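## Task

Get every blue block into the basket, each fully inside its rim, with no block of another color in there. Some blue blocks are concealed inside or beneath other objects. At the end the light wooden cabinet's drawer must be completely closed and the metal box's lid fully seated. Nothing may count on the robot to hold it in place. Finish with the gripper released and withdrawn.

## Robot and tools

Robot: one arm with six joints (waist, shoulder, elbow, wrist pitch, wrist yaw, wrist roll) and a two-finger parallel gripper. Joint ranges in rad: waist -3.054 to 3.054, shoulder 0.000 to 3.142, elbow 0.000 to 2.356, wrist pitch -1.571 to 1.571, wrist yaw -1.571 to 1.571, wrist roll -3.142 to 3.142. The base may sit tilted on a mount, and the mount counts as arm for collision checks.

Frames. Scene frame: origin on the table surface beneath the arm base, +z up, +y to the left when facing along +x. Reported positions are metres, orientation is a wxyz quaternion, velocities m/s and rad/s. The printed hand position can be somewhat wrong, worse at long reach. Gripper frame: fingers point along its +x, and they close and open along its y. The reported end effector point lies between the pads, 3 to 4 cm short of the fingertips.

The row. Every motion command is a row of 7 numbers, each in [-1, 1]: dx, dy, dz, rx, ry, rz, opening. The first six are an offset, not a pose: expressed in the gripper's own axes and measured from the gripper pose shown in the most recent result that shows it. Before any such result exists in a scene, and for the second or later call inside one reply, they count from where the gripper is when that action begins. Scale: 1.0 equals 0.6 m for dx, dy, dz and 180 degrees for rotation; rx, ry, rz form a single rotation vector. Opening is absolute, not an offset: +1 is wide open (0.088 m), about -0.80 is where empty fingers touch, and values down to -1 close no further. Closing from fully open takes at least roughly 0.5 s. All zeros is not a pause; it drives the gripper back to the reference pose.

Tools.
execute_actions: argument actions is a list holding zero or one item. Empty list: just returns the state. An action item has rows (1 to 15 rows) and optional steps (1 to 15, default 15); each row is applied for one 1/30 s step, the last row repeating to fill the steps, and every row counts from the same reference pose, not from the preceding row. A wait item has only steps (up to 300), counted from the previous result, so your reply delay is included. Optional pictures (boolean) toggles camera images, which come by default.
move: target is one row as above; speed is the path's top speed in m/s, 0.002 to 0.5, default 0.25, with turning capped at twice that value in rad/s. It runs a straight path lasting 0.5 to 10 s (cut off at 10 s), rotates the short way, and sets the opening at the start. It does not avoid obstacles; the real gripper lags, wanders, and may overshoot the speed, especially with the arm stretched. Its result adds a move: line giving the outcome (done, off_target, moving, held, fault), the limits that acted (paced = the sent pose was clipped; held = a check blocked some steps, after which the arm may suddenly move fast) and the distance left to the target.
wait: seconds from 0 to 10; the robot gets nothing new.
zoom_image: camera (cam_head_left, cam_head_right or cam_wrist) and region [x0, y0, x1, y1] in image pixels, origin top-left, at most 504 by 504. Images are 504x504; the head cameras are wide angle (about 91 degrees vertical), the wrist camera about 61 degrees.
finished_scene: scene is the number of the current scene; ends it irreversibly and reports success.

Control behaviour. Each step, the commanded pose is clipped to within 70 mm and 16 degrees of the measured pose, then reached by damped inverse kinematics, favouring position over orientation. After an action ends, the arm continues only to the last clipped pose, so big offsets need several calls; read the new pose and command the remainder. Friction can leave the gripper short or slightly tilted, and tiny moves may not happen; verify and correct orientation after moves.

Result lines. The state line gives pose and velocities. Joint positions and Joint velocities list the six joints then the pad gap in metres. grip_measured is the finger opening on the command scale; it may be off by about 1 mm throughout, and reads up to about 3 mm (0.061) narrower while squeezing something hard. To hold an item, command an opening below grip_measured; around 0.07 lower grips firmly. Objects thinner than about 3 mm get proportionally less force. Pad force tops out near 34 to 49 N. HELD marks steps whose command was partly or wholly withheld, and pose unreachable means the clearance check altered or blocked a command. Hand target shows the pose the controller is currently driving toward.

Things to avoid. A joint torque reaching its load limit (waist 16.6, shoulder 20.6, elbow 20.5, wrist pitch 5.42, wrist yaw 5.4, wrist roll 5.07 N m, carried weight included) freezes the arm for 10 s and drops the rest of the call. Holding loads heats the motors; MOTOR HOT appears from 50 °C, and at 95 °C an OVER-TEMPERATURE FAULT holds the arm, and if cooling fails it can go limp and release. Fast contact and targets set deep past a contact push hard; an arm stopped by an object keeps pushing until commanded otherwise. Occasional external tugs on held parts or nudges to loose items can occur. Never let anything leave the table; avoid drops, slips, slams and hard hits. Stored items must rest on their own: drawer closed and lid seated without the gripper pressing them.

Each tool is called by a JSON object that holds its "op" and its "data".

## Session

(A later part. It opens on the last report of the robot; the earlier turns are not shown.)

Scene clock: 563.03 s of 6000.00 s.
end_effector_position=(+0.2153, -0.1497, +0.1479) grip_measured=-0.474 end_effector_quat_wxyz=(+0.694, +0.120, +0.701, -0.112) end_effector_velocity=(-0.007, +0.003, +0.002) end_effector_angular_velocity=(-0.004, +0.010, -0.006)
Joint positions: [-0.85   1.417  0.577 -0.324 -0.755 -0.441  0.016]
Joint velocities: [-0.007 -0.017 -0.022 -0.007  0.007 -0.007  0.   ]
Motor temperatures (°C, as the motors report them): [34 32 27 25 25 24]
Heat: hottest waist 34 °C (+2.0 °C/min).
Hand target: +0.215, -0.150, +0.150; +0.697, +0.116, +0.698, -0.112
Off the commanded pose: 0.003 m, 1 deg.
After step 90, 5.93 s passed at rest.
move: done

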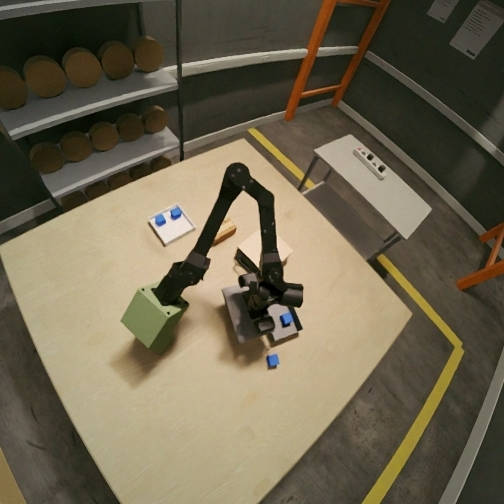

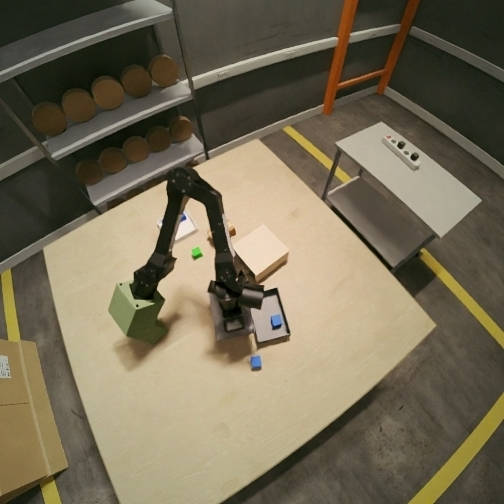

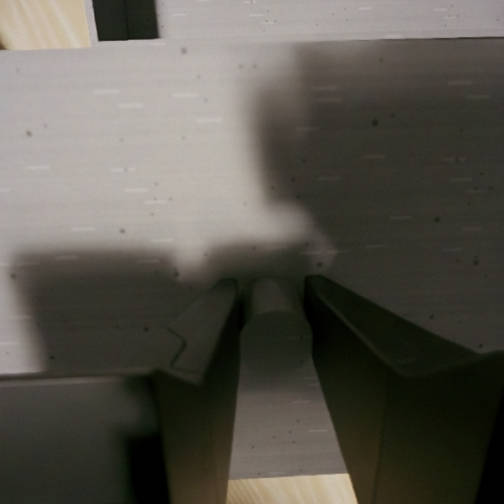

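{"op": "move", "data": {"target": [0.108, 0.195, -0.093, -0.006, -0.01, -0.004, -0.55], "speed": 0.1}}

Scene clock: 577.77 s of 6000.00 s.
end_effector_position=(+0.2035, -0.0210, +0.0862) grip_measured=-0.474 end_effector_quat_wxyz=(+0.709, +0.106, +0.689, -0.109) end_effector_velocity=(-0.004, +0.004, -0.001) end_effector_angular_velocity=(-0.002, +0.008, +0.009)
Joint positions: [-0.12   1.198  0.191  0.262 -0.307  0.248  0.016]
Joint velocities: [ 0.027 -0.002 -0.012  0.007  0.022  0.007 -0.   ]
Motor temperatures (°C, as the motors report them): [33 32 26 25 25 24]
Heat: hottest waist 33 °C (+0.0 °C/min).
Hand target: +0.201, -0.021, +0.085; +0.706, +0.107, +0.691, -0.112
Off the commanded pose: 0.004 m, 1 deg.
After step 90, 9.83 s passed at rest.
move: done

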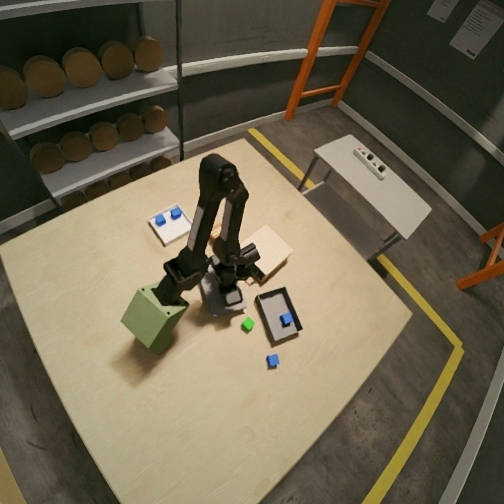

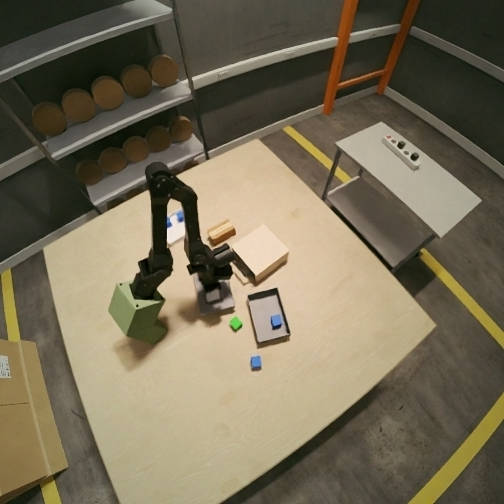

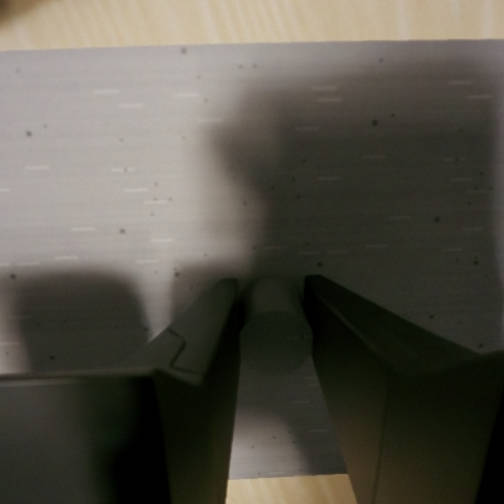

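{"op": "move", "data": {"target": [0.047, -0.001, -0.006, 0, 0.004, -0.001, -0.55], "speed": 0.018}}

Scene clock: 583.20 s of 6000.00 s.
end_effector_position=(+0.2003, -0.0203, +0.0595) grip_measured=-0.474 end_effector_quat_wxyz=(+0.704, +0.106, +0.694, -0.108) end_effector_velocity=(-0.005, +0.004, -0.002) end_effector_angular_velocity=(+0.024, +0.016, +0.019)
Joint positions: [-0.072  1.425  0.209  0.468 -0.273  0.276  0.016]
Joint velocities: [ 0.002  0.022 -0.002  0.007 -0.022 -0.022  0.   ]
Motor temperatures (°C, as the motors report them): [32 31 26 25 25 24]
Heat: hottest waist 32 °C (-1.0 °C/min).
Hand target: +0.201, -0.021, +0.058; +0.704, +0.106, +0.693, -0.109
Off the commanded pose: 0.002 m, 0 deg.
After step 90, 0.60 s passed at rest.
move: done

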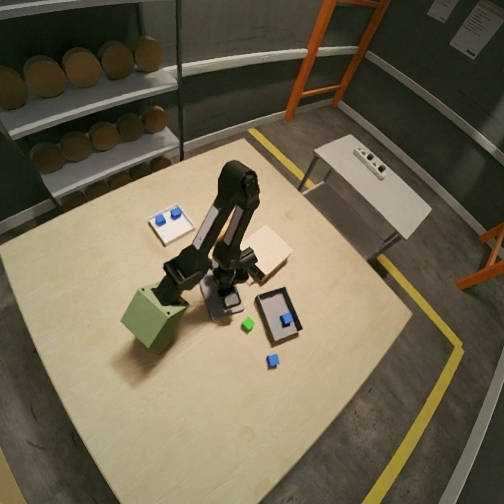

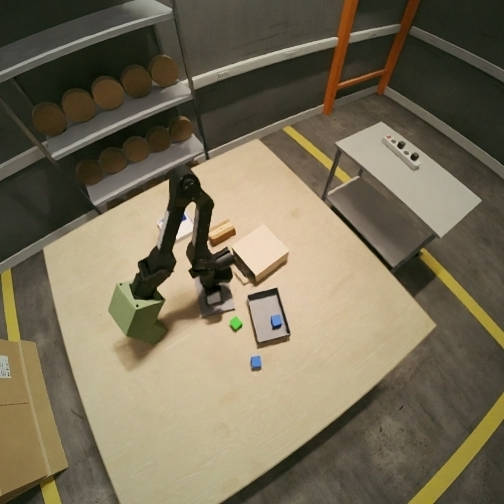

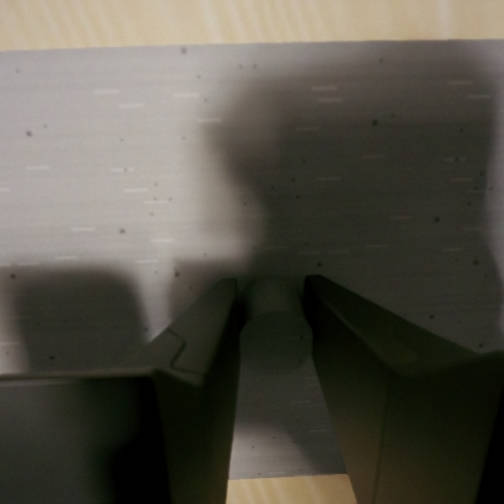

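{"op": "execute_actions", "data": {"actions": [{"rows": [[0.003,0,0,0,0,0,-0.55],[0.0035,0,0,0,0,0,-0.55],[0.004,0,0,0,0,0,-0.55],[0.0045,0,0,0,0,0,-0.55],[0.005,0,0,0,0,0,-0.55],[0.0055,0,0,0,0,0,-0.55],[0.006,0,0,0,0,0,-0.55],[0.0065,0,0,0,0,0,-0.55],[0.007,0,0,0,0,0,-0.55],[0.0075,0,0,0,0,0,-0.55],[0.008,0,0,0,0,0,-0.55],[0.0085,0,0,0,0,0,-0.55],[0.009,0,0,0,0,0,-0.55]], "steps": 15}], "pictures": false}}

Scene clock: 588.47 s of 6000.00 s.
end_effector_position=(+0.2002, -0.0204, +0.0574) grip_measured=-0.474 end_effector_quat_wxyz=(+0.706, +0.106, +0.692, -0.107) end_effector_velocity=(+0.001, -0.001, +0.000) end_effector_angular_velocity=(+0.001, -0.018, +0.007)
Joint positions: [-0.07   1.445  0.207  0.494 -0.273  0.278  0.016]
Joint velocities: [-0.007  0.007 -0.012  0.037 -0.007 -0.007 -0.   ]
Motor temperatures (°C, as the motors report them): [31 31 26 25 25 24]
Heat: hottest waist 31 °C (-2.0 °C/min).
Hand target: +0.200, -0.020, +0.054; +0.704, +0.106, +0.694, -0.108
Off the commanded pose: 0.003 m, 0 deg.
Steps of this call (steps 1 to 90: nothing new was sent; then 1.77 s passed at rest; steps 91 to 105: all 15 steps of this action). Readings (end_effector_position):
91: (+0.2004, -0.0204, +0.0591)
92: (+0.2005, -0.0203, +0.0589)
94: (+0.2004, -0.0203, +0.0585)
98: (+0.2001, -0.0203, +0.0578)
105: the state above

{"op": "execute_actions", "data": {"actions": [{"rows": [[0.002,0,0,0,0,0,-0.5],[0.001,0,0,0,0,0,-0.46],[0,0,0,0,0,0,-0.42],[0,0,0,0,0,0,-0.36],[0,0,0,0,0,0,-0.3],[0,0,0,0,0,0,-0.22],[0,0,0,0,0,0,-0.14],[0,0,0,0,0,0,-0.05]], "steps": 12}]}}

Scene clock: 593.00 s of 6000.00 s.
end_effector_position=(+0.1995, -0.0203, +0.0575) grip_measured=-0.130 end_effector_quat_wxyz=(+0.706, +0.106, +0.692, -0.107) end_effector_velocity=(-0.002, -0.002, +0.000) end_effector_angular_velocity=(-0.008, +0.007, -0.026)
Joint positions: [-0.07   1.445  0.205  0.498 -0.273  0.278  0.033]
Joint velocities: [-0.002 -0.002 -0.002 -0.007  0.007  0.022  0.032]
Motor temperatures (°C, as the motors report them): [31 30 26 25 25 24]
Heat: hottest waist 31 °C (-2.0 °C/min).
Hand target: +0.200, -0.020, +0.057; +0.706, +0.106, +0.692, -0.107
Off the commanded pose: 0.001 m, 0 deg.
Steps of this call (steps 1 to 90: nothing new was sent; then 1.13 s passed at rest; steps 91 to 102: all 12 steps of this action). Readings (end_effector_position):
91: (+0.1998, -0.0204, +0.0574)
92: (+0.1997, -0.0204, +0.0574)
94: (+0.1998, -0.0203, +0.0575)
98: (+0.1997, -0.0203, +0.0575)
102: the state above

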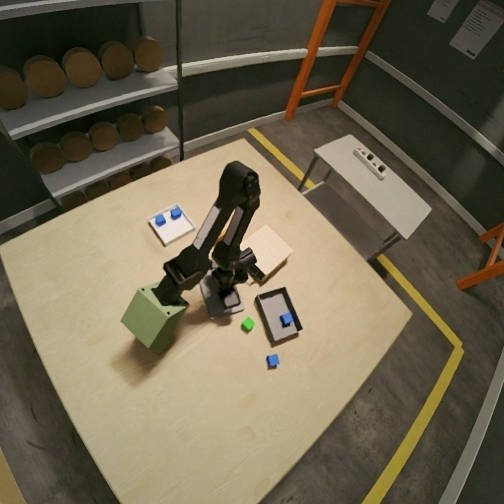

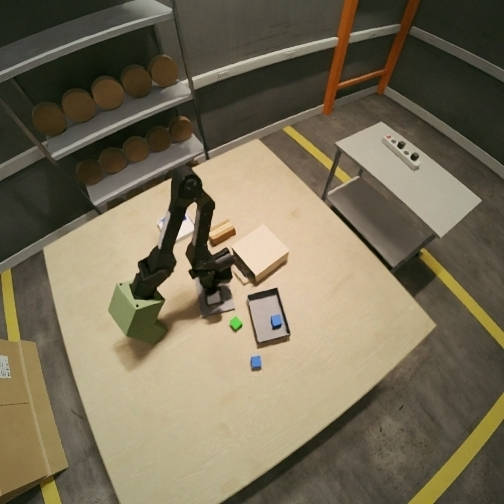

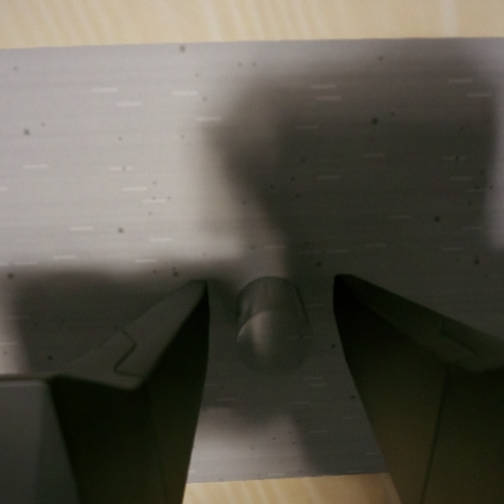

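{"op": "move", "data": {"target": [-0.06, 0, 0.004, 0, 0, 0, -0.05], "speed": 0.08}}

Scene clock: 603.73 s of 6000.00 s.
end_effector_position=(+0.1994, -0.0209, +0.0919) grip_measured=-0.053 end_effector_quat_wxyz=(+0.704, +0.107, +0.694, -0.109) end_effector_velocity=(-0.003, +0.000, +0.003) end_effector_angular_velocity=(+0.003, +0.010, +0.013)
Joint positions: [-0.136  1.15   0.186  0.201 -0.321  0.233  0.036]
Joint velocities: [-0.007 -0.027 -0.002 -0.037 -0.007 -0.022 -0.   ]
Motor temperatures (°C, as the motors report them): [30 30 26 25 25 24]
Heat: hottest waist 30 °C (-3.0 °C/min).
Hand target: +0.201, -0.021, +0.093; +0.706, +0.106, +0.692, -0.107
Off the commanded pose: 0.002 m, 0 deg.
After step 90, 6.77 s passed at rest.
move: done

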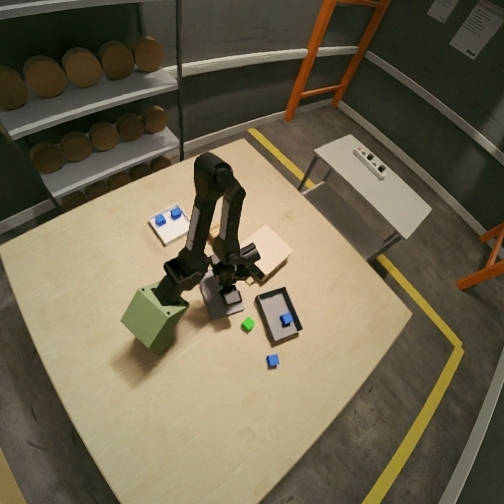

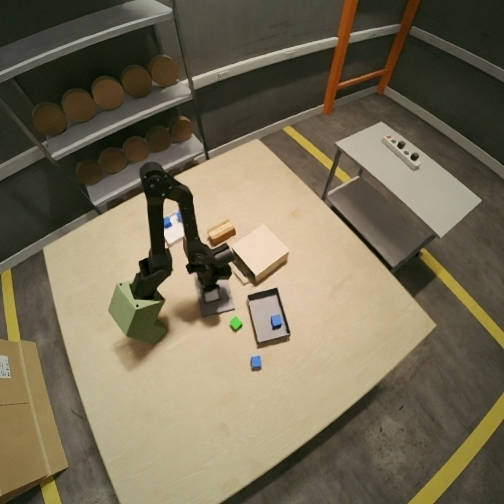

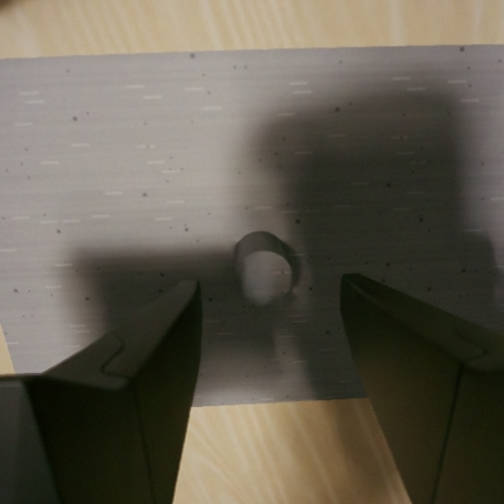

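{"op": "move", "data": {"target": [-0.109, -0.285, 0.338, 0, 0.004, 0, 0.2], "speed": 0.2}}

Scene clock: 615.23 s of 6000.00 s.
end_effector_position=(+0.3394, -0.2415, +0.1605) grip_measured=+0.197 end_effector_quat_wxyz=(+0.699, +0.106, +0.699, -0.108) end_effector_velocity=(+0.004, +0.001, +0.001) end_effector_angular_velocity=(+0.030, +0.002, -0.016)
Joint positions: [-0.833  1.754  1.278 -0.651 -0.743 -0.431  0.049]
Joint velocities: [-0.002  0.022  0.042 -0.051 -0.022 -0.007 -0.   ]
Motor temperatures (°C, as the motors report them): [30 30 26 24 25 24]
Heat: hottest waist 30 °C (-4.1 °C/min).
Hand target: +0.339, -0.244, +0.160; +0.698, +0.108, +0.699, -0.108
Off the commanded pose: 0.003 m, 0 deg.
After step 90, 6.60 s passed at rest.
move: done

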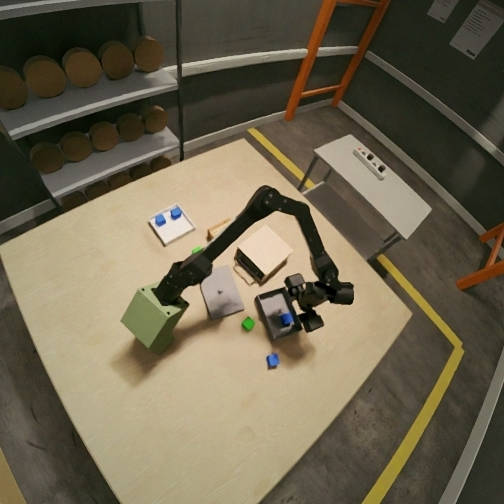

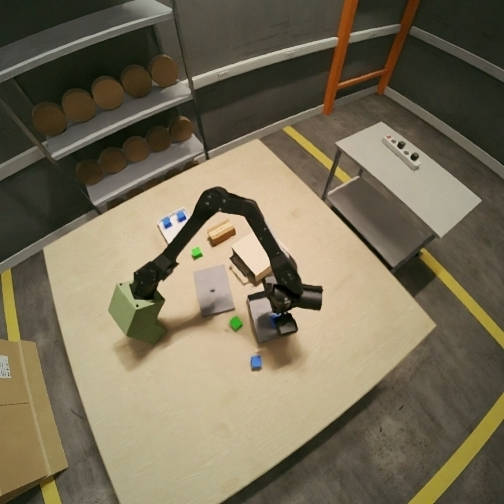

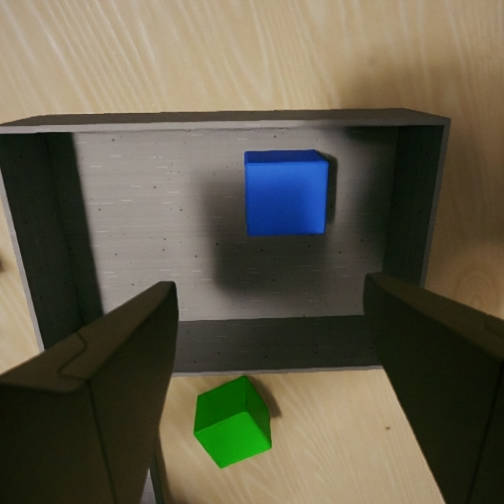

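{"op": "zoom_image", "data": {"camera": "cam_wrist", "region": [200, 90, 480, 250]}}

{"op": "zoom_image", "data": {"camera": "cam_wrist", "region": [160, 300, 400, 400]}}

{"op": "zoom_image", "data": {"camera": "cam_wrist", "region": [0, 90, 200, 370]}}

Region (200, 90, 480, 250) of cam_wrist's 504x504 image, scaled by 1.800, with more detail than that image has; it fills the top 288 rows of this view, and the rest is white.

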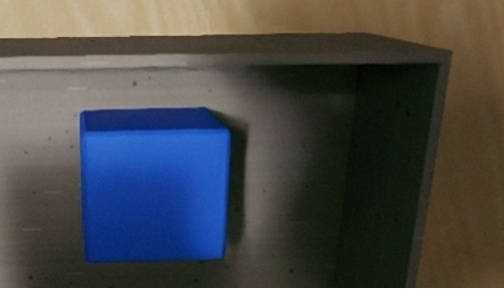

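Region (160, 300, 400, 400) of cam_wrist's 504x504 image, scaled by 2.100, with more detail than that image has; it fills the top 210 rows of this view, and the rest is white.

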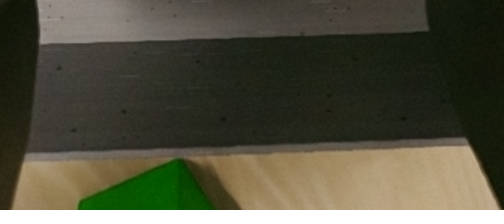

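Region (0, 90, 200, 370) of cam_wrist's 504x504 image, scaled by 1.800, with more detail than that image has; it fills the left 360 columns of this view, and the rest is white.

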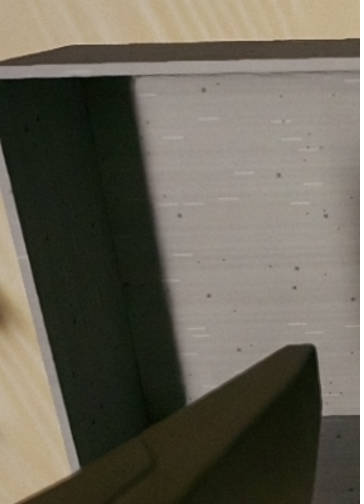

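{"op": "move", "data": {"target": [0.085, -0.032, -0.012, 0, 0, 0, 0.2], "speed": 0.07}}

Scene clock: 707.23 s of 6000.00 s.
end_effector_position=(+0.3325, -0.2578, +0.1146) grip_measured=+0.197 end_effector_quat_wxyz=(+0.704, +0.100, +0.695, -0.106) end_effector_velocity=(-0.003, -0.003, -0.002) end_effector_angular_velocity=(-0.006, +0.006, +0.004)
Joint positions: [-0.783  1.873  1.257 -0.453 -0.722 -0.371  0.049]
Joint velocities: [-0.002  0.007 -0.002  0.007  0.007 -0.007 -0.   ]
Motor temperatures (°C, as the motors report them): [35 30 28 24 25 24]
Heat: hottest waist 35 °C (+2.0 °C/min).
Hand target: +0.327, -0.258, +0.110; +0.699, +0.106, +0.699, -0.108
Off the commanded pose: 0.008 m, 1 deg.
After step 90, 87.80 s passed at rest.
move: done

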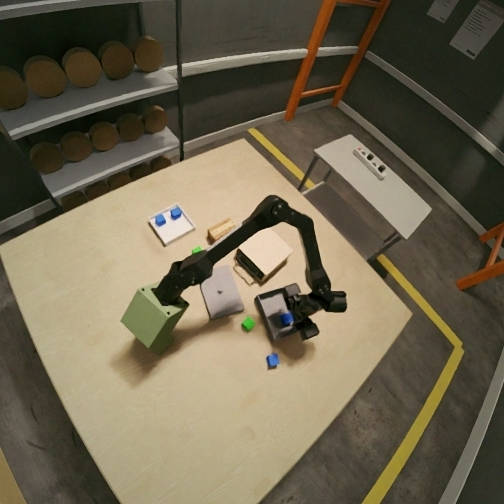

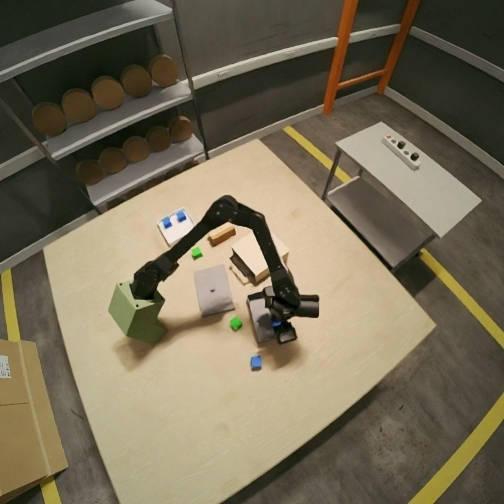

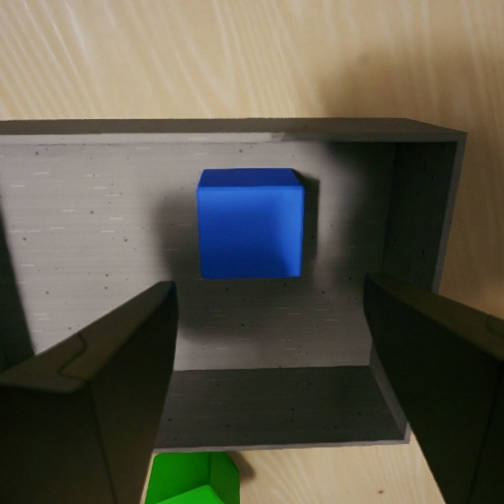

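{"op": "move", "data": {"target": [0.116, 0.0025, -0.007, 0.012, 0.007, 0.002, 0.2], "speed": 0.04}}

Scene clock: 726.63 s of 6000.00 s.
end_effector_position=(+0.3308, -0.2542, +0.0486) grip_measured=+0.197 end_effector_quat_wxyz=(+0.696, +0.115, +0.699, -0.114) end_effector_velocity=(-0.004, -0.000, +0.000) end_effector_angular_velocity=(+0.001, +0.018, -0.008)
Joint positions: [-0.667  2.02   1.268 -0.26  -0.665 -0.225  0.049]
Joint velocities: [-0.002  0.002  0.002 -0.022  0.007 -0.007 -0.   ]
Motor temperatures (°C, as the motors report them): [35 31 27 24 25 24]
Heat: hottest waist 35 °C (+1.0 °C/min).
Hand target: +0.330, -0.256, +0.045; +0.695, +0.116, +0.700, -0.115
Off the commanded pose: 0.004 m, 0 deg.
After step 90, 14.33 s passed at rest.
move: done

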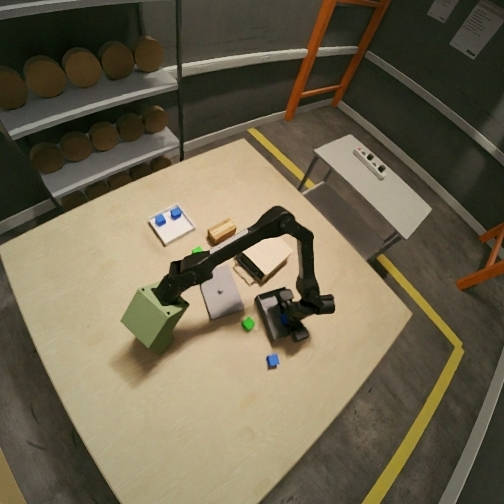

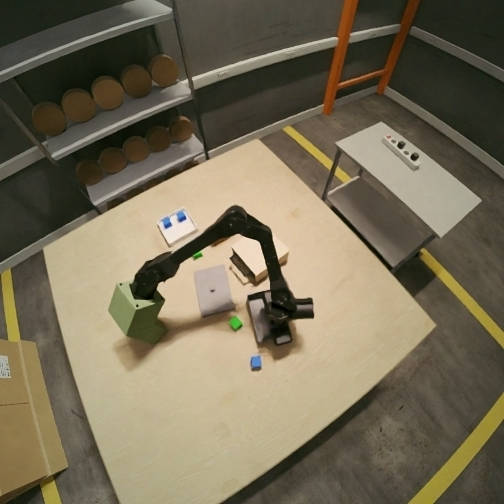

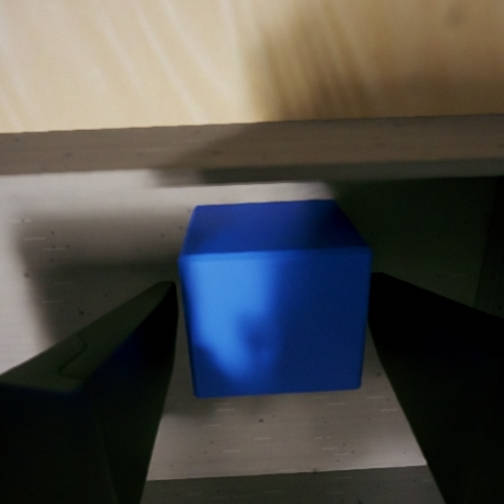

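{"op": "execute_actions", "data": {"actions": [{"rows": [[0,0,0,0,0,0,0.14],[0,0,0,0,0,0,0.08],[0,0,0,0,0,0,0.03],[0,0,0,0,0,0,0.0],[0,0,0,0,0,0,-0.03],[0,0,0,0,0,0,-0.05],[0,0,0,0,0,0,-0.07],[0,0,0,0,0,0,-0.09],[0,0,0,0,0,0,-0.11],[0,0,0,0,0,0,-0.13],[0,0,0,0,0,0,-0.15],[0,0,0,0,0,0,-0.17],[0,0,0,0,0,0,-0.19]], "steps": 15}], "pictures": false}}

Scene clock: 732.37 s of 6000.00 s.
end_effector_position=(+0.3310, -0.2545, +0.0484) grip_measured=-0.086 end_effector_quat_wxyz=(+0.696, +0.115, +0.699, -0.114) end_effector_velocity=(-0.000, -0.001, +0.001) end_effector_angular_velocity=(-0.007, +0.005, +0.004)
Joint positions: [-0.667  2.021  1.268 -0.259 -0.665 -0.224  0.035]
Joint velocities: [-0.002 -0.002  0.002 -0.007  0.007 -0.007 -0.   ]
Motor temperatures (°C, as the motors report them): [35 31 27 24 25 24]
Heat: hottest waist 35 °C (+0.0 °C/min).
Hand target: +0.331, -0.254, +0.049; +0.696, +0.115, +0.699, -0.114
Off the commanded pose: 0.000 m, 0 deg.
Steps of this call (steps 1 to 90: nothing new was sent; then 2.23 s passed at rest; steps 91 to 105: all 15 steps of this action). Readings (end_effector_position):
91: (+0.3310, -0.2544, +0.0483)
92: (+0.3310, -0.2544, +0.0483)
94: (+0.3310, -0.2544, +0.0483)
98: (+0.3310, -0.2544, +0.0483)
105: the state above

{"op": "move", "data": {"target": [-0.16, 0, 0.005, 0, 0, 0, -0.165], "speed": 0.1}}

Scene clock: 736.47 s of 6000.00 s.
end_effector_position=(+0.3276, -0.2548, +0.1382) grip_measured=-0.086 end_effector_quat_wxyz=(+0.690, +0.123, +0.704, -0.116) end_effector_velocity=(-0.002, +0.001, +0.003) end_effector_angular_velocity=(+0.009, +0.003, +0.020)
Joint positions: [-0.828  1.841  1.29  -0.603 -0.74  -0.41   0.035]
Joint velocities: [-0.007 -0.002  0.002 -0.022 -0.007 -0.037  0.   ]
Motor temperatures (°C, as the motors report them): [35 31 27 24 25 24]
Heat: hottest waist 35 °C (+0.0 °C/min).
Hand target: +0.334, -0.256, +0.144; +0.696, +0.115, +0.700, -0.114
Off the commanded pose: 0.009 m, 1 deg.
move: off_target

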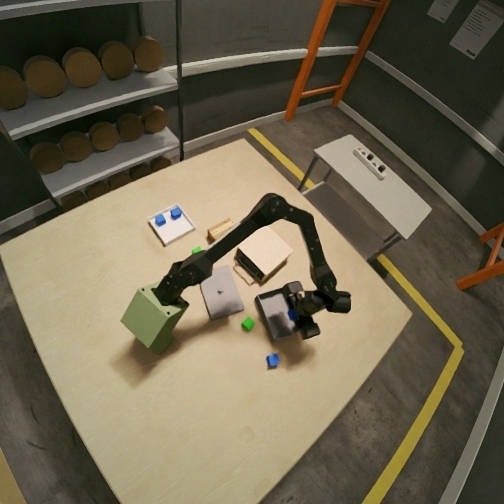

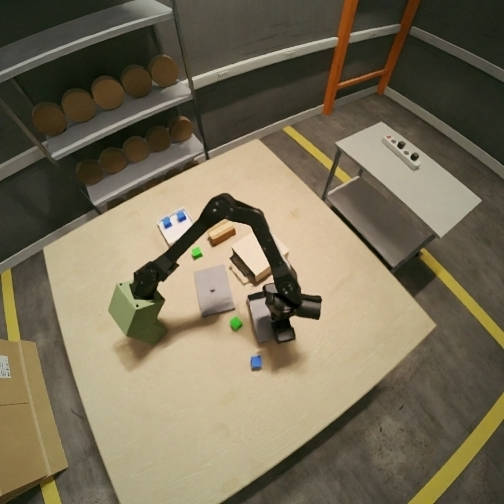

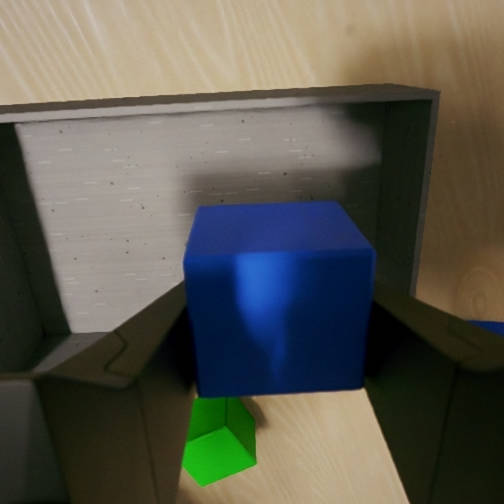

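{"op": "move", "data": {"target": [0.031, 0.7985, -0.5747, -0.108, -0.006, -0.003, -0.165], "speed": 0.2}}

Scene clock: 755.77 s of 6000.00 s.
end_effector_position=(+0.1681, +0.3086, +0.1317) grip_measured=-0.086 end_effector_quat_wxyz=(+0.709, +0.003, +0.705, +0.001) end_effector_velocity=(-0.003, +0.000, -0.001) end_effector_angular_velocity=(-0.010, +0.014, +0.009)
Joint positions: [ 1.399  1.647  0.926 -0.364  0.729  1.134  0.035]
Joint velocities: [ 0.002  0.012  0.012 -0.022 -0.007  0.007 -0.   ]
Motor temperatures (°C, as the motors report them): [35 33 27 24 25 24]
Heat: hottest waist 35 °C (+0.0 °C/min).
Hand target: +0.167, +0.311, +0.131; +0.709, +0.002, +0.705, +0.000
Off the commanded pose: 0.007 m, 1 deg.
After step 90, 12.77 s passed at rest.
move: done

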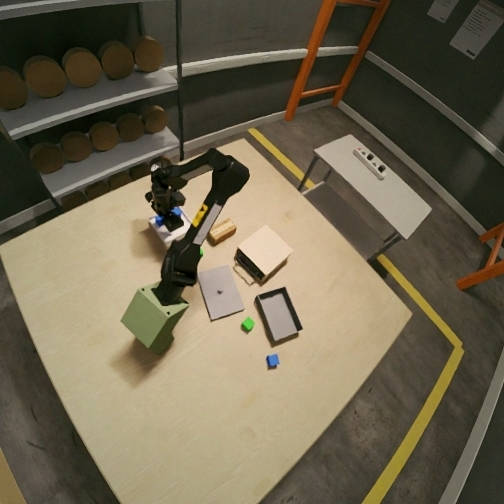

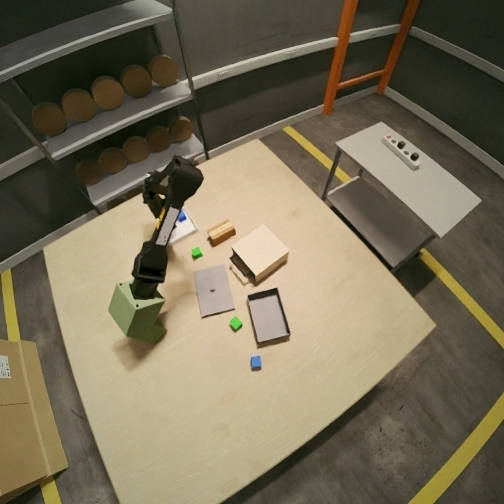

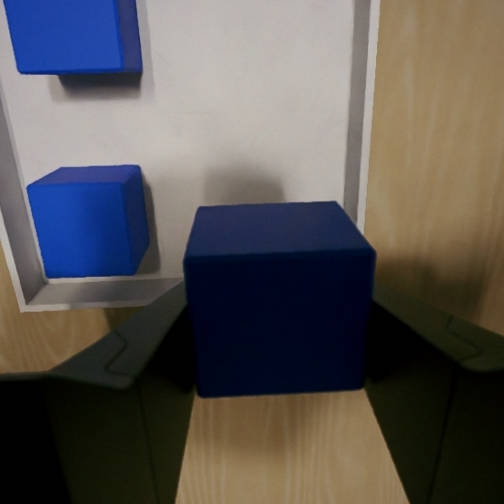

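{"op": "move", "data": {"target": [0.098, 0.004, -0.004, 0, 0.002, 0, -0.165], "speed": 0.06}}

Scene clock: 763.23 s of 6000.00 s.
end_effector_position=(+0.1685, +0.3124, +0.0762) grip_measured=-0.086 end_effector_quat_wxyz=(+0.709, +0.007, +0.706, -0.001) end_effector_velocity=(-0.004, -0.004, -0.005) end_effector_angular_velocity=(-0.009, +0.010, +0.010)
Joint positions: [ 1.285  1.799  0.924 -0.124  0.669  1.011  0.035]
Joint velocities: [-0.007  0.012 -0.007  0.007 -0.007 -0.007 -0.   ]
Motor temperatures (°C, as the motors report them): [35 32 27 24 25 24]
Heat: hottest waist 35 °C (+0.0 °C/min).
Hand target: +0.166, +0.312, +0.073; +0.707, +0.003, +0.708, +0.000
Off the commanded pose: 0.004 m, 1 deg.
After step 90, 3.10 s passed at rest.
move: done

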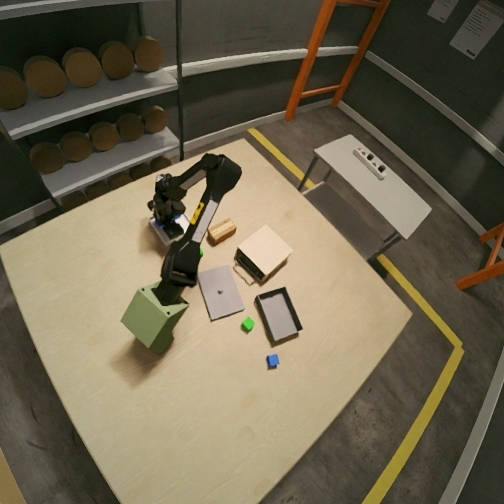

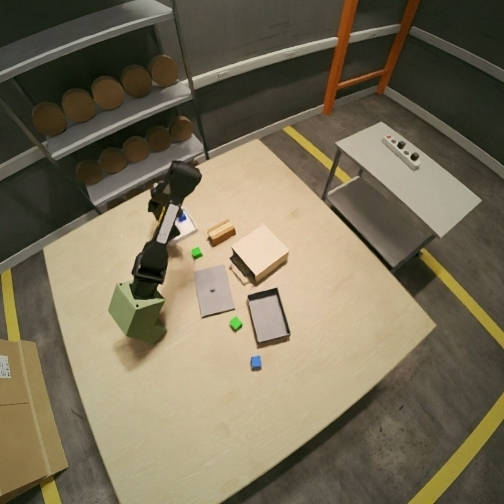

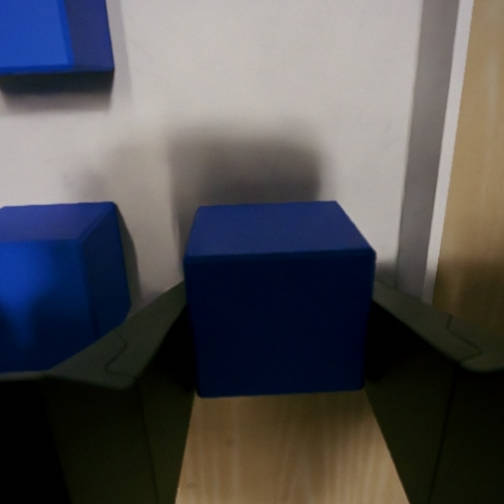

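{"op": "move", "data": {"target": [0.027, -0.002, -0.003, -0.002, 0, -0.002, -0.165], "speed": 0.014}}

Scene clock: 769.43 s of 6000.00 s.
end_effector_position=(+0.1681, +0.3107, +0.0627) grip_measured=-0.086 end_effector_quat_wxyz=(+0.710, +0.005, +0.704, -0.002) end_effector_velocity=(-0.004, +0.001, -0.002) end_effector_angular_velocity=(+0.009, +0.019, +0.022)
Joint positions: [ 1.26   1.838  0.924 -0.071  0.661  0.985  0.035]
Joint velocities: [-0.002  0.007 -0.002  0.007 -0.022 -0.022 -0.   ]
Motor temperatures (°C, as the motors report them): [35 32 27 24 25 24]
Heat: hottest waist 35 °C (+0.0 °C/min).
Hand target: +0.167, +0.311, +0.060; +0.709, +0.003, +0.706, -0.001
Off the commanded pose: 0.003 m, 0 deg.
After step 90, 1.83 s passed at rest.
move: done

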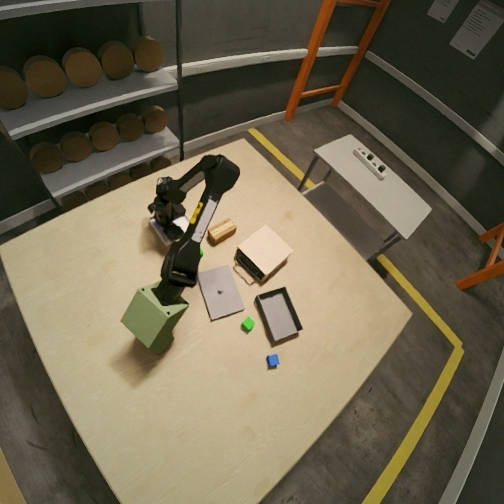

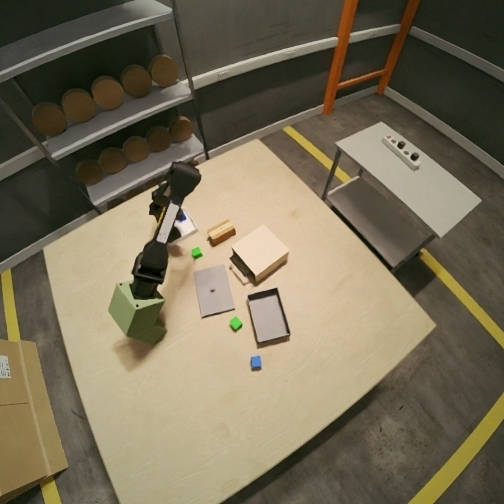

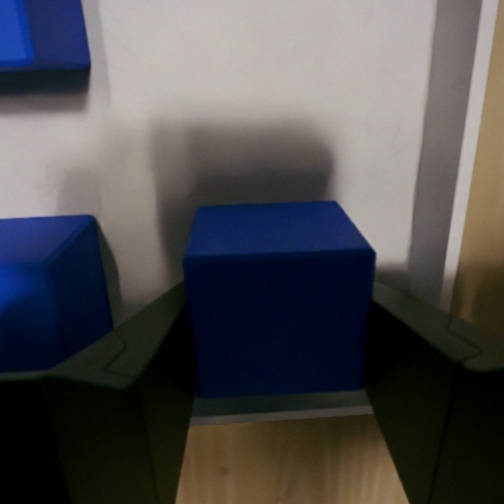

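{"op": "execute_actions", "data": {"actions": [{"rows": [[0.005,0,-0.002,0,0,0,-0.165],[0.0055,0,-0.002,0,0,0,-0.165],[0.006,0,-0.002,0,0,0,-0.165],[0.0065,0,-0.002,0,0,0,-0.165],[0.007,0,-0.002,0,0,0,-0.165],[0.0075,0,-0.002,0,0,0,-0.165],[0.008,0,-0.002,0,0,0,-0.165],[0.0085,0,-0.002,0,0,0,-0.165],[0.009,0,-0.002,0,0,0,-0.165],[0.0095,0,-0.002,0,0,0,-0.165],[0.01,0,-0.002,0,0,0,-0.165],[0.0105,0,-0.002,0,0,0,-0.165],[0.011,0,-0.002,0,0,0,-0.165]], "steps": 15}], "pictures": false}}

Scene clock: 776.40 s of 6000.00 s.
end_effector_position=(+0.1691, +0.3112, +0.0593) grip_measured=-0.086 end_effector_quat_wxyz=(+0.711, +0.009, +0.703, -0.003) end_effector_velocity=(-0.003, -0.003, -0.007) end_effector_angular_velocity=(-0.007, +0.005, +0.015)
Joint positions: [ 1.253  1.847  0.924 -0.051  0.659  0.98   0.035]
Joint velocities: [-0.012  0.017 -0.007  0.022 -0.007 -0.022 -0.   ]
Motor temperatures (°C, as the motors report them): [34 31 27 24 25 24]
Heat: hottest waist 34 °C (-1.0 °C/min).
Hand target: +0.167, +0.311, +0.056; +0.710, +0.005, +0.704, -0.002
Off the commanded pose: 0.004 m, 1 deg.
Steps of this call (steps 1 to 90: nothing new was sent; then 3.47 s passed at rest; steps 91 to 105: all 15 steps of this action). Readings (end_effector_position):
91: (+0.1682, +0.3109, +0.0624)
92: (+0.1683, +0.3112, +0.0623)
94: (+0.1689, +0.3115, +0.0622)
98: (+0.1693, +0.3115, +0.0612)
105: the state above

{"op": "execute_actions", "data": {"actions": [{"rows": [[0.005,0,-0.003,0,0,-0.002,-0.165],[0.0055,0,-0.003,0,0,-0.002,-0.165],[0.006,0,-0.003,0,0,-0.002,-0.165],[0.0065,0,-0.003,0,0,-0.002,-0.165],[0.007,0,-0.003,0,0,-0.002,-0.165],[0.0075,0,-0.003,0,0,-0.002,-0.165],[0.008,0,-0.003,0,0,-0.002,-0.165],[0.0085,0,-0.003,0,0,-0.002,-0.165],[0.009,0,-0.003,0,0,-0.002,-0.165],[0.0095,0,-0.003,0,0,-0.002,-0.165],[0.01,0,-0.003,0,0,-0.002,-0.165],[0.0105,0,-0.003,0,0,-0.002,-0.165],[0.011,0,-0.003,0,0,-0.002,-0.165]], "steps": 15}], "pictures": false}}

Scene clock: 782.17 s of 6000.00 s.
end_effector_position=(+0.1677, +0.3111, +0.0570) grip_measured=-0.086 end_effector_quat_wxyz=(+0.711, +0.008, +0.703, -0.003) end_effector_velocity=(+0.000, +0.005, -0.001) end_effector_angular_velocity=(+0.025, +0.008, -0.022)
Joint positions: [ 1.252  1.856  0.924 -0.043  0.658  0.979  0.035]
Joint velocities: [-0.002  0.002  0.002  0.022 -0.022  0.007 -0.   ]
Motor temperatures (°C, as the motors report them): [34 31 27 24 25 24]
Heat: hottest waist 34 °C (-1.0 °C/min).
Hand target: +0.167, +0.311, +0.053; +0.711, +0.006, +0.703, -0.005
Off the commanded pose: 0.004 m, 0 deg.
Steps of this call (steps 1 to 90: nothing new was sent; then 2.27 s passed at rest; steps 91 to 105: all 15 steps of this action). Readings (end_effector_position):
91: (+0.1690, +0.3111, +0.0587)
92: (+0.1689, +0.3111, +0.0586)
94: (+0.1685, +0.3109, +0.0582)
98: (+0.1678, +0.3108, +0.0574)
105: the state above

{"op": "execute_actions", "data": {"actions": [{"rows": [[0.002,0,0,0,0,0,-0.12],[0.001,0,0,0,0,0,-0.08],[0,0,0,0,0,0,-0.05],[0,0,0,0,0,0,-0.01],[0,0,0,0,0,0,0.03],[0,0,0,0,0,0,0.07],[0,0,0,0,0,0,0.11]], "steps": 12}], "pictures": false}}

{"op": "move", "data": {"target": [-0.11, 0, 0.004, 0, 0, 0, 0.11], "speed": 0.1}}

Scene clock: 787.53 s of 6000.00 s.
end_effector_position=(+0.1677, +0.3112, +0.0569) grip_measured=+0.076 end_effector_quat_wxyz=(+0.711, +0.008, +0.703, -0.003) end_effector_velocity=(-0.003, +0.002, +0.001) end_effector_angular_velocity=(+0.012, +0.019, +0.025)
Joint positions: [ 1.252  1.857  0.924 -0.041  0.658  0.979  0.043]
Joint velocities: [ 0.002 -0.002  0.002 -0.007 -0.022 -0.022  0.012]
Motor temperatures (°C, as the motors report them): [34 31 27 24 25 24]
Heat: hottest waist 34 °C (-1.0 °C/min).
Hand target: +0.168, +0.311, +0.057; +0.711, +0.008, +0.703, -0.003
Off the commanded pose: 0.000 m, 0 deg.
Steps of this call (steps 1 to 90: nothing new was sent; then 1.97 s passed at rest; steps 91 to 102: all 12 steps of this action). Readings (end_effector_position):
91: (+0.1677, +0.3112, +0.0569)
92: (+0.1677, +0.3112, +0.0569)
94: (+0.1677, +0.3112, +0.0569)
98: (+0.1677, +0.3112, +0.0569)
102: the state above

Scene clock: 789.00 s of 6000.00 s.
end_effector_position=(+0.1664, +0.3085, +0.1188) grip_measured=+0.107 end_effector_quat_wxyz=(+0.709, +0.002, +0.705, -0.003) end_effector_velocity=(+0.001, -0.004, +0.003) end_effector_angular_velocity=(-0.016, +0.001, +0.023)
Joint positions: [ 1.376  1.684  0.92  -0.311  0.722  1.114  0.044]
Joint velocities: [ 0.002 -0.012  0.002 -0.037  0.007 -0.007 -0.   ]
Motor temperatures (°C, as the motors report them): [34 31 27 24 25 24]
Heat: hottest waist 34 °C (-1.0 °C/min).
Hand target: +0.169, +0.310, +0.123; +0.711, +0.008, +0.703, -0.003
Off the commanded pose: 0.006 m, 1 deg.
move: done

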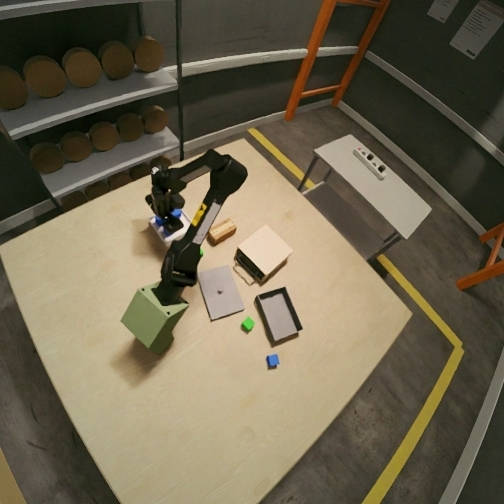

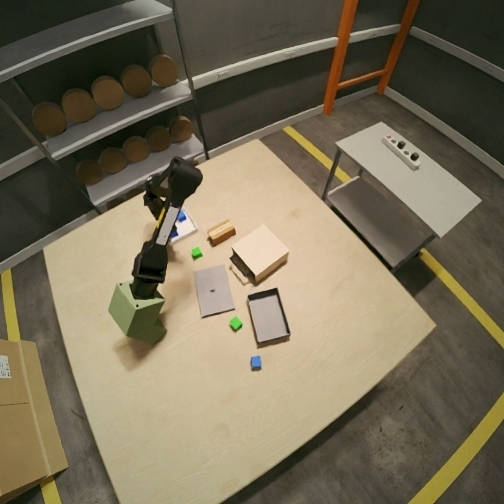

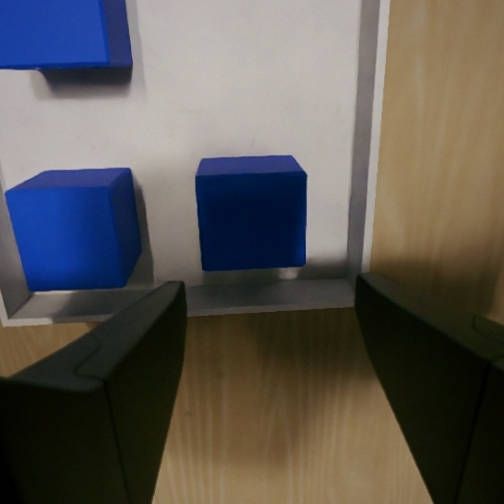

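{"op": "move", "data": {"target": [0.046, -0.548, 0.059, 0.094, -0.0045, 0, -0.05], "speed": 0.17}}

Scene clock: 803.50 s of 6000.00 s.
end_effector_position=(+0.1947, -0.0190, +0.0914) grip_measured=-0.047 end_effector_quat_wxyz=(+0.705, +0.104, +0.693, -0.109) end_effector_velocity=(-0.005, -0.001, -0.001) end_effector_angular_velocity=(+0.029, +0.013, +0.010)
Joint positions: [-0.119  1.144  0.163  0.225 -0.303  0.243  0.037]
Joint velocities: [-0.032  0.027 -0.002  0.007 -0.051 -0.037 -0.   ]
Motor temperatures (°C, as the motors report them): [34 32 27 24 25 24]
Heat: hottest waist 34 °C (-2.0 °C/min).
Hand target: +0.196, -0.020, +0.091; +0.705, +0.104, +0.693, -0.108
Off the commanded pose: 0.005 m, 0 deg.
After step 90, 9.00 s passed at rest.
move: done

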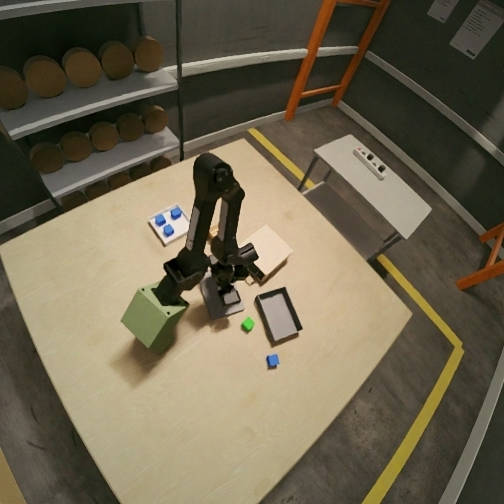

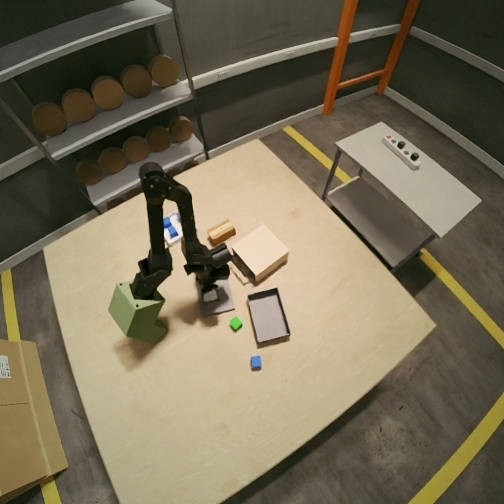

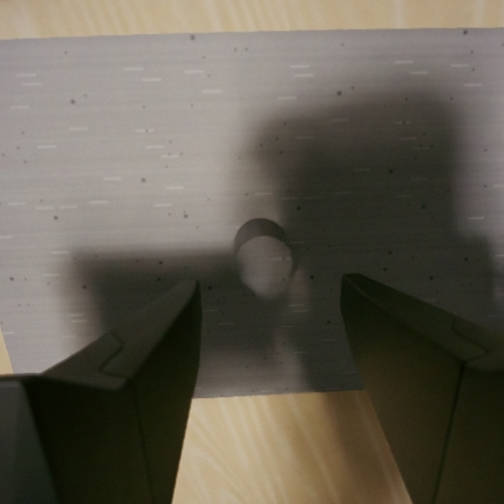

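{"op": "move", "data": {"target": [0.058, 0.001, 0.0085, 0, -0.0006, 0.002, -0.05], "speed": 0.03}}

Scene clock: 814.50 s of 6000.00 s.
end_effector_position=(+0.1998, -0.0200, +0.0586) grip_measured=-0.047 end_effector_quat_wxyz=(+0.706, +0.106, +0.692, -0.106) end_effector_velocity=(-0.003, +0.001, -0.003) end_effector_angular_velocity=(+0.010, +0.012, -0.009)
Joint positions: [-0.07   1.435  0.203  0.49  -0.274  0.277  0.037]
Joint velocities: [ 0.002  0.022  0.002  0.007 -0.007  0.007 -0.   ]
Motor temperatures (°C, as the motors report them): [32 31 26 24 25 24]
Heat: hottest waist 32 °C (-3.0 °C/min).
Hand target: +0.201, -0.020, +0.057; +0.706, +0.106, +0.692, -0.107
Off the commanded pose: 0.002 m, 0 deg.
After step 90, 6.50 s passed at rest.
move: done

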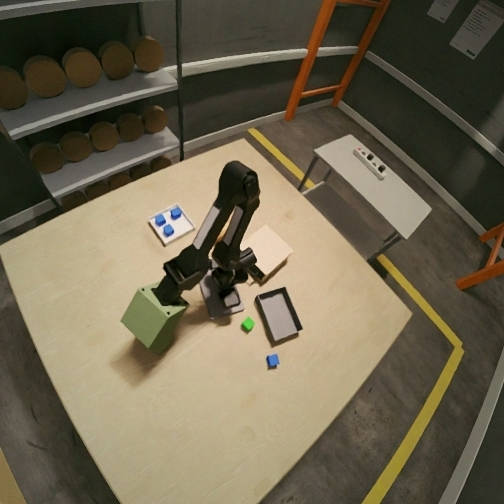

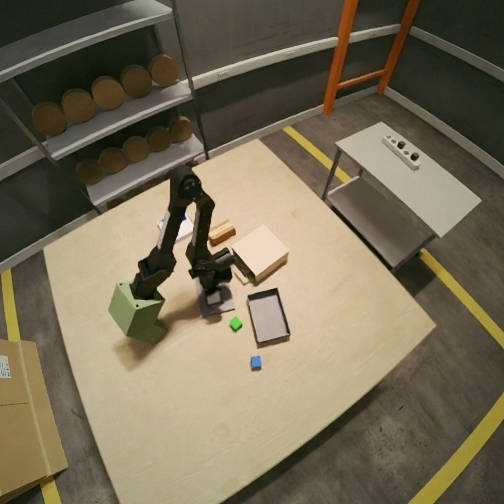

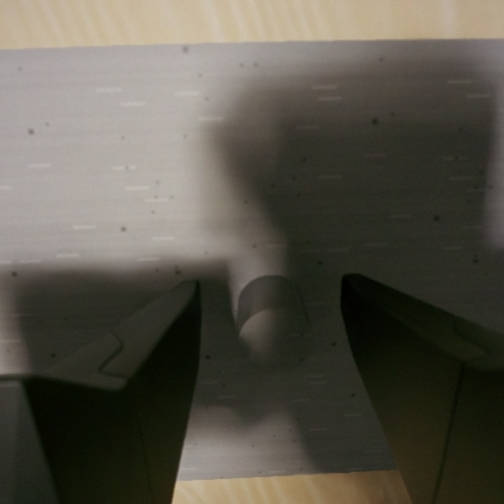

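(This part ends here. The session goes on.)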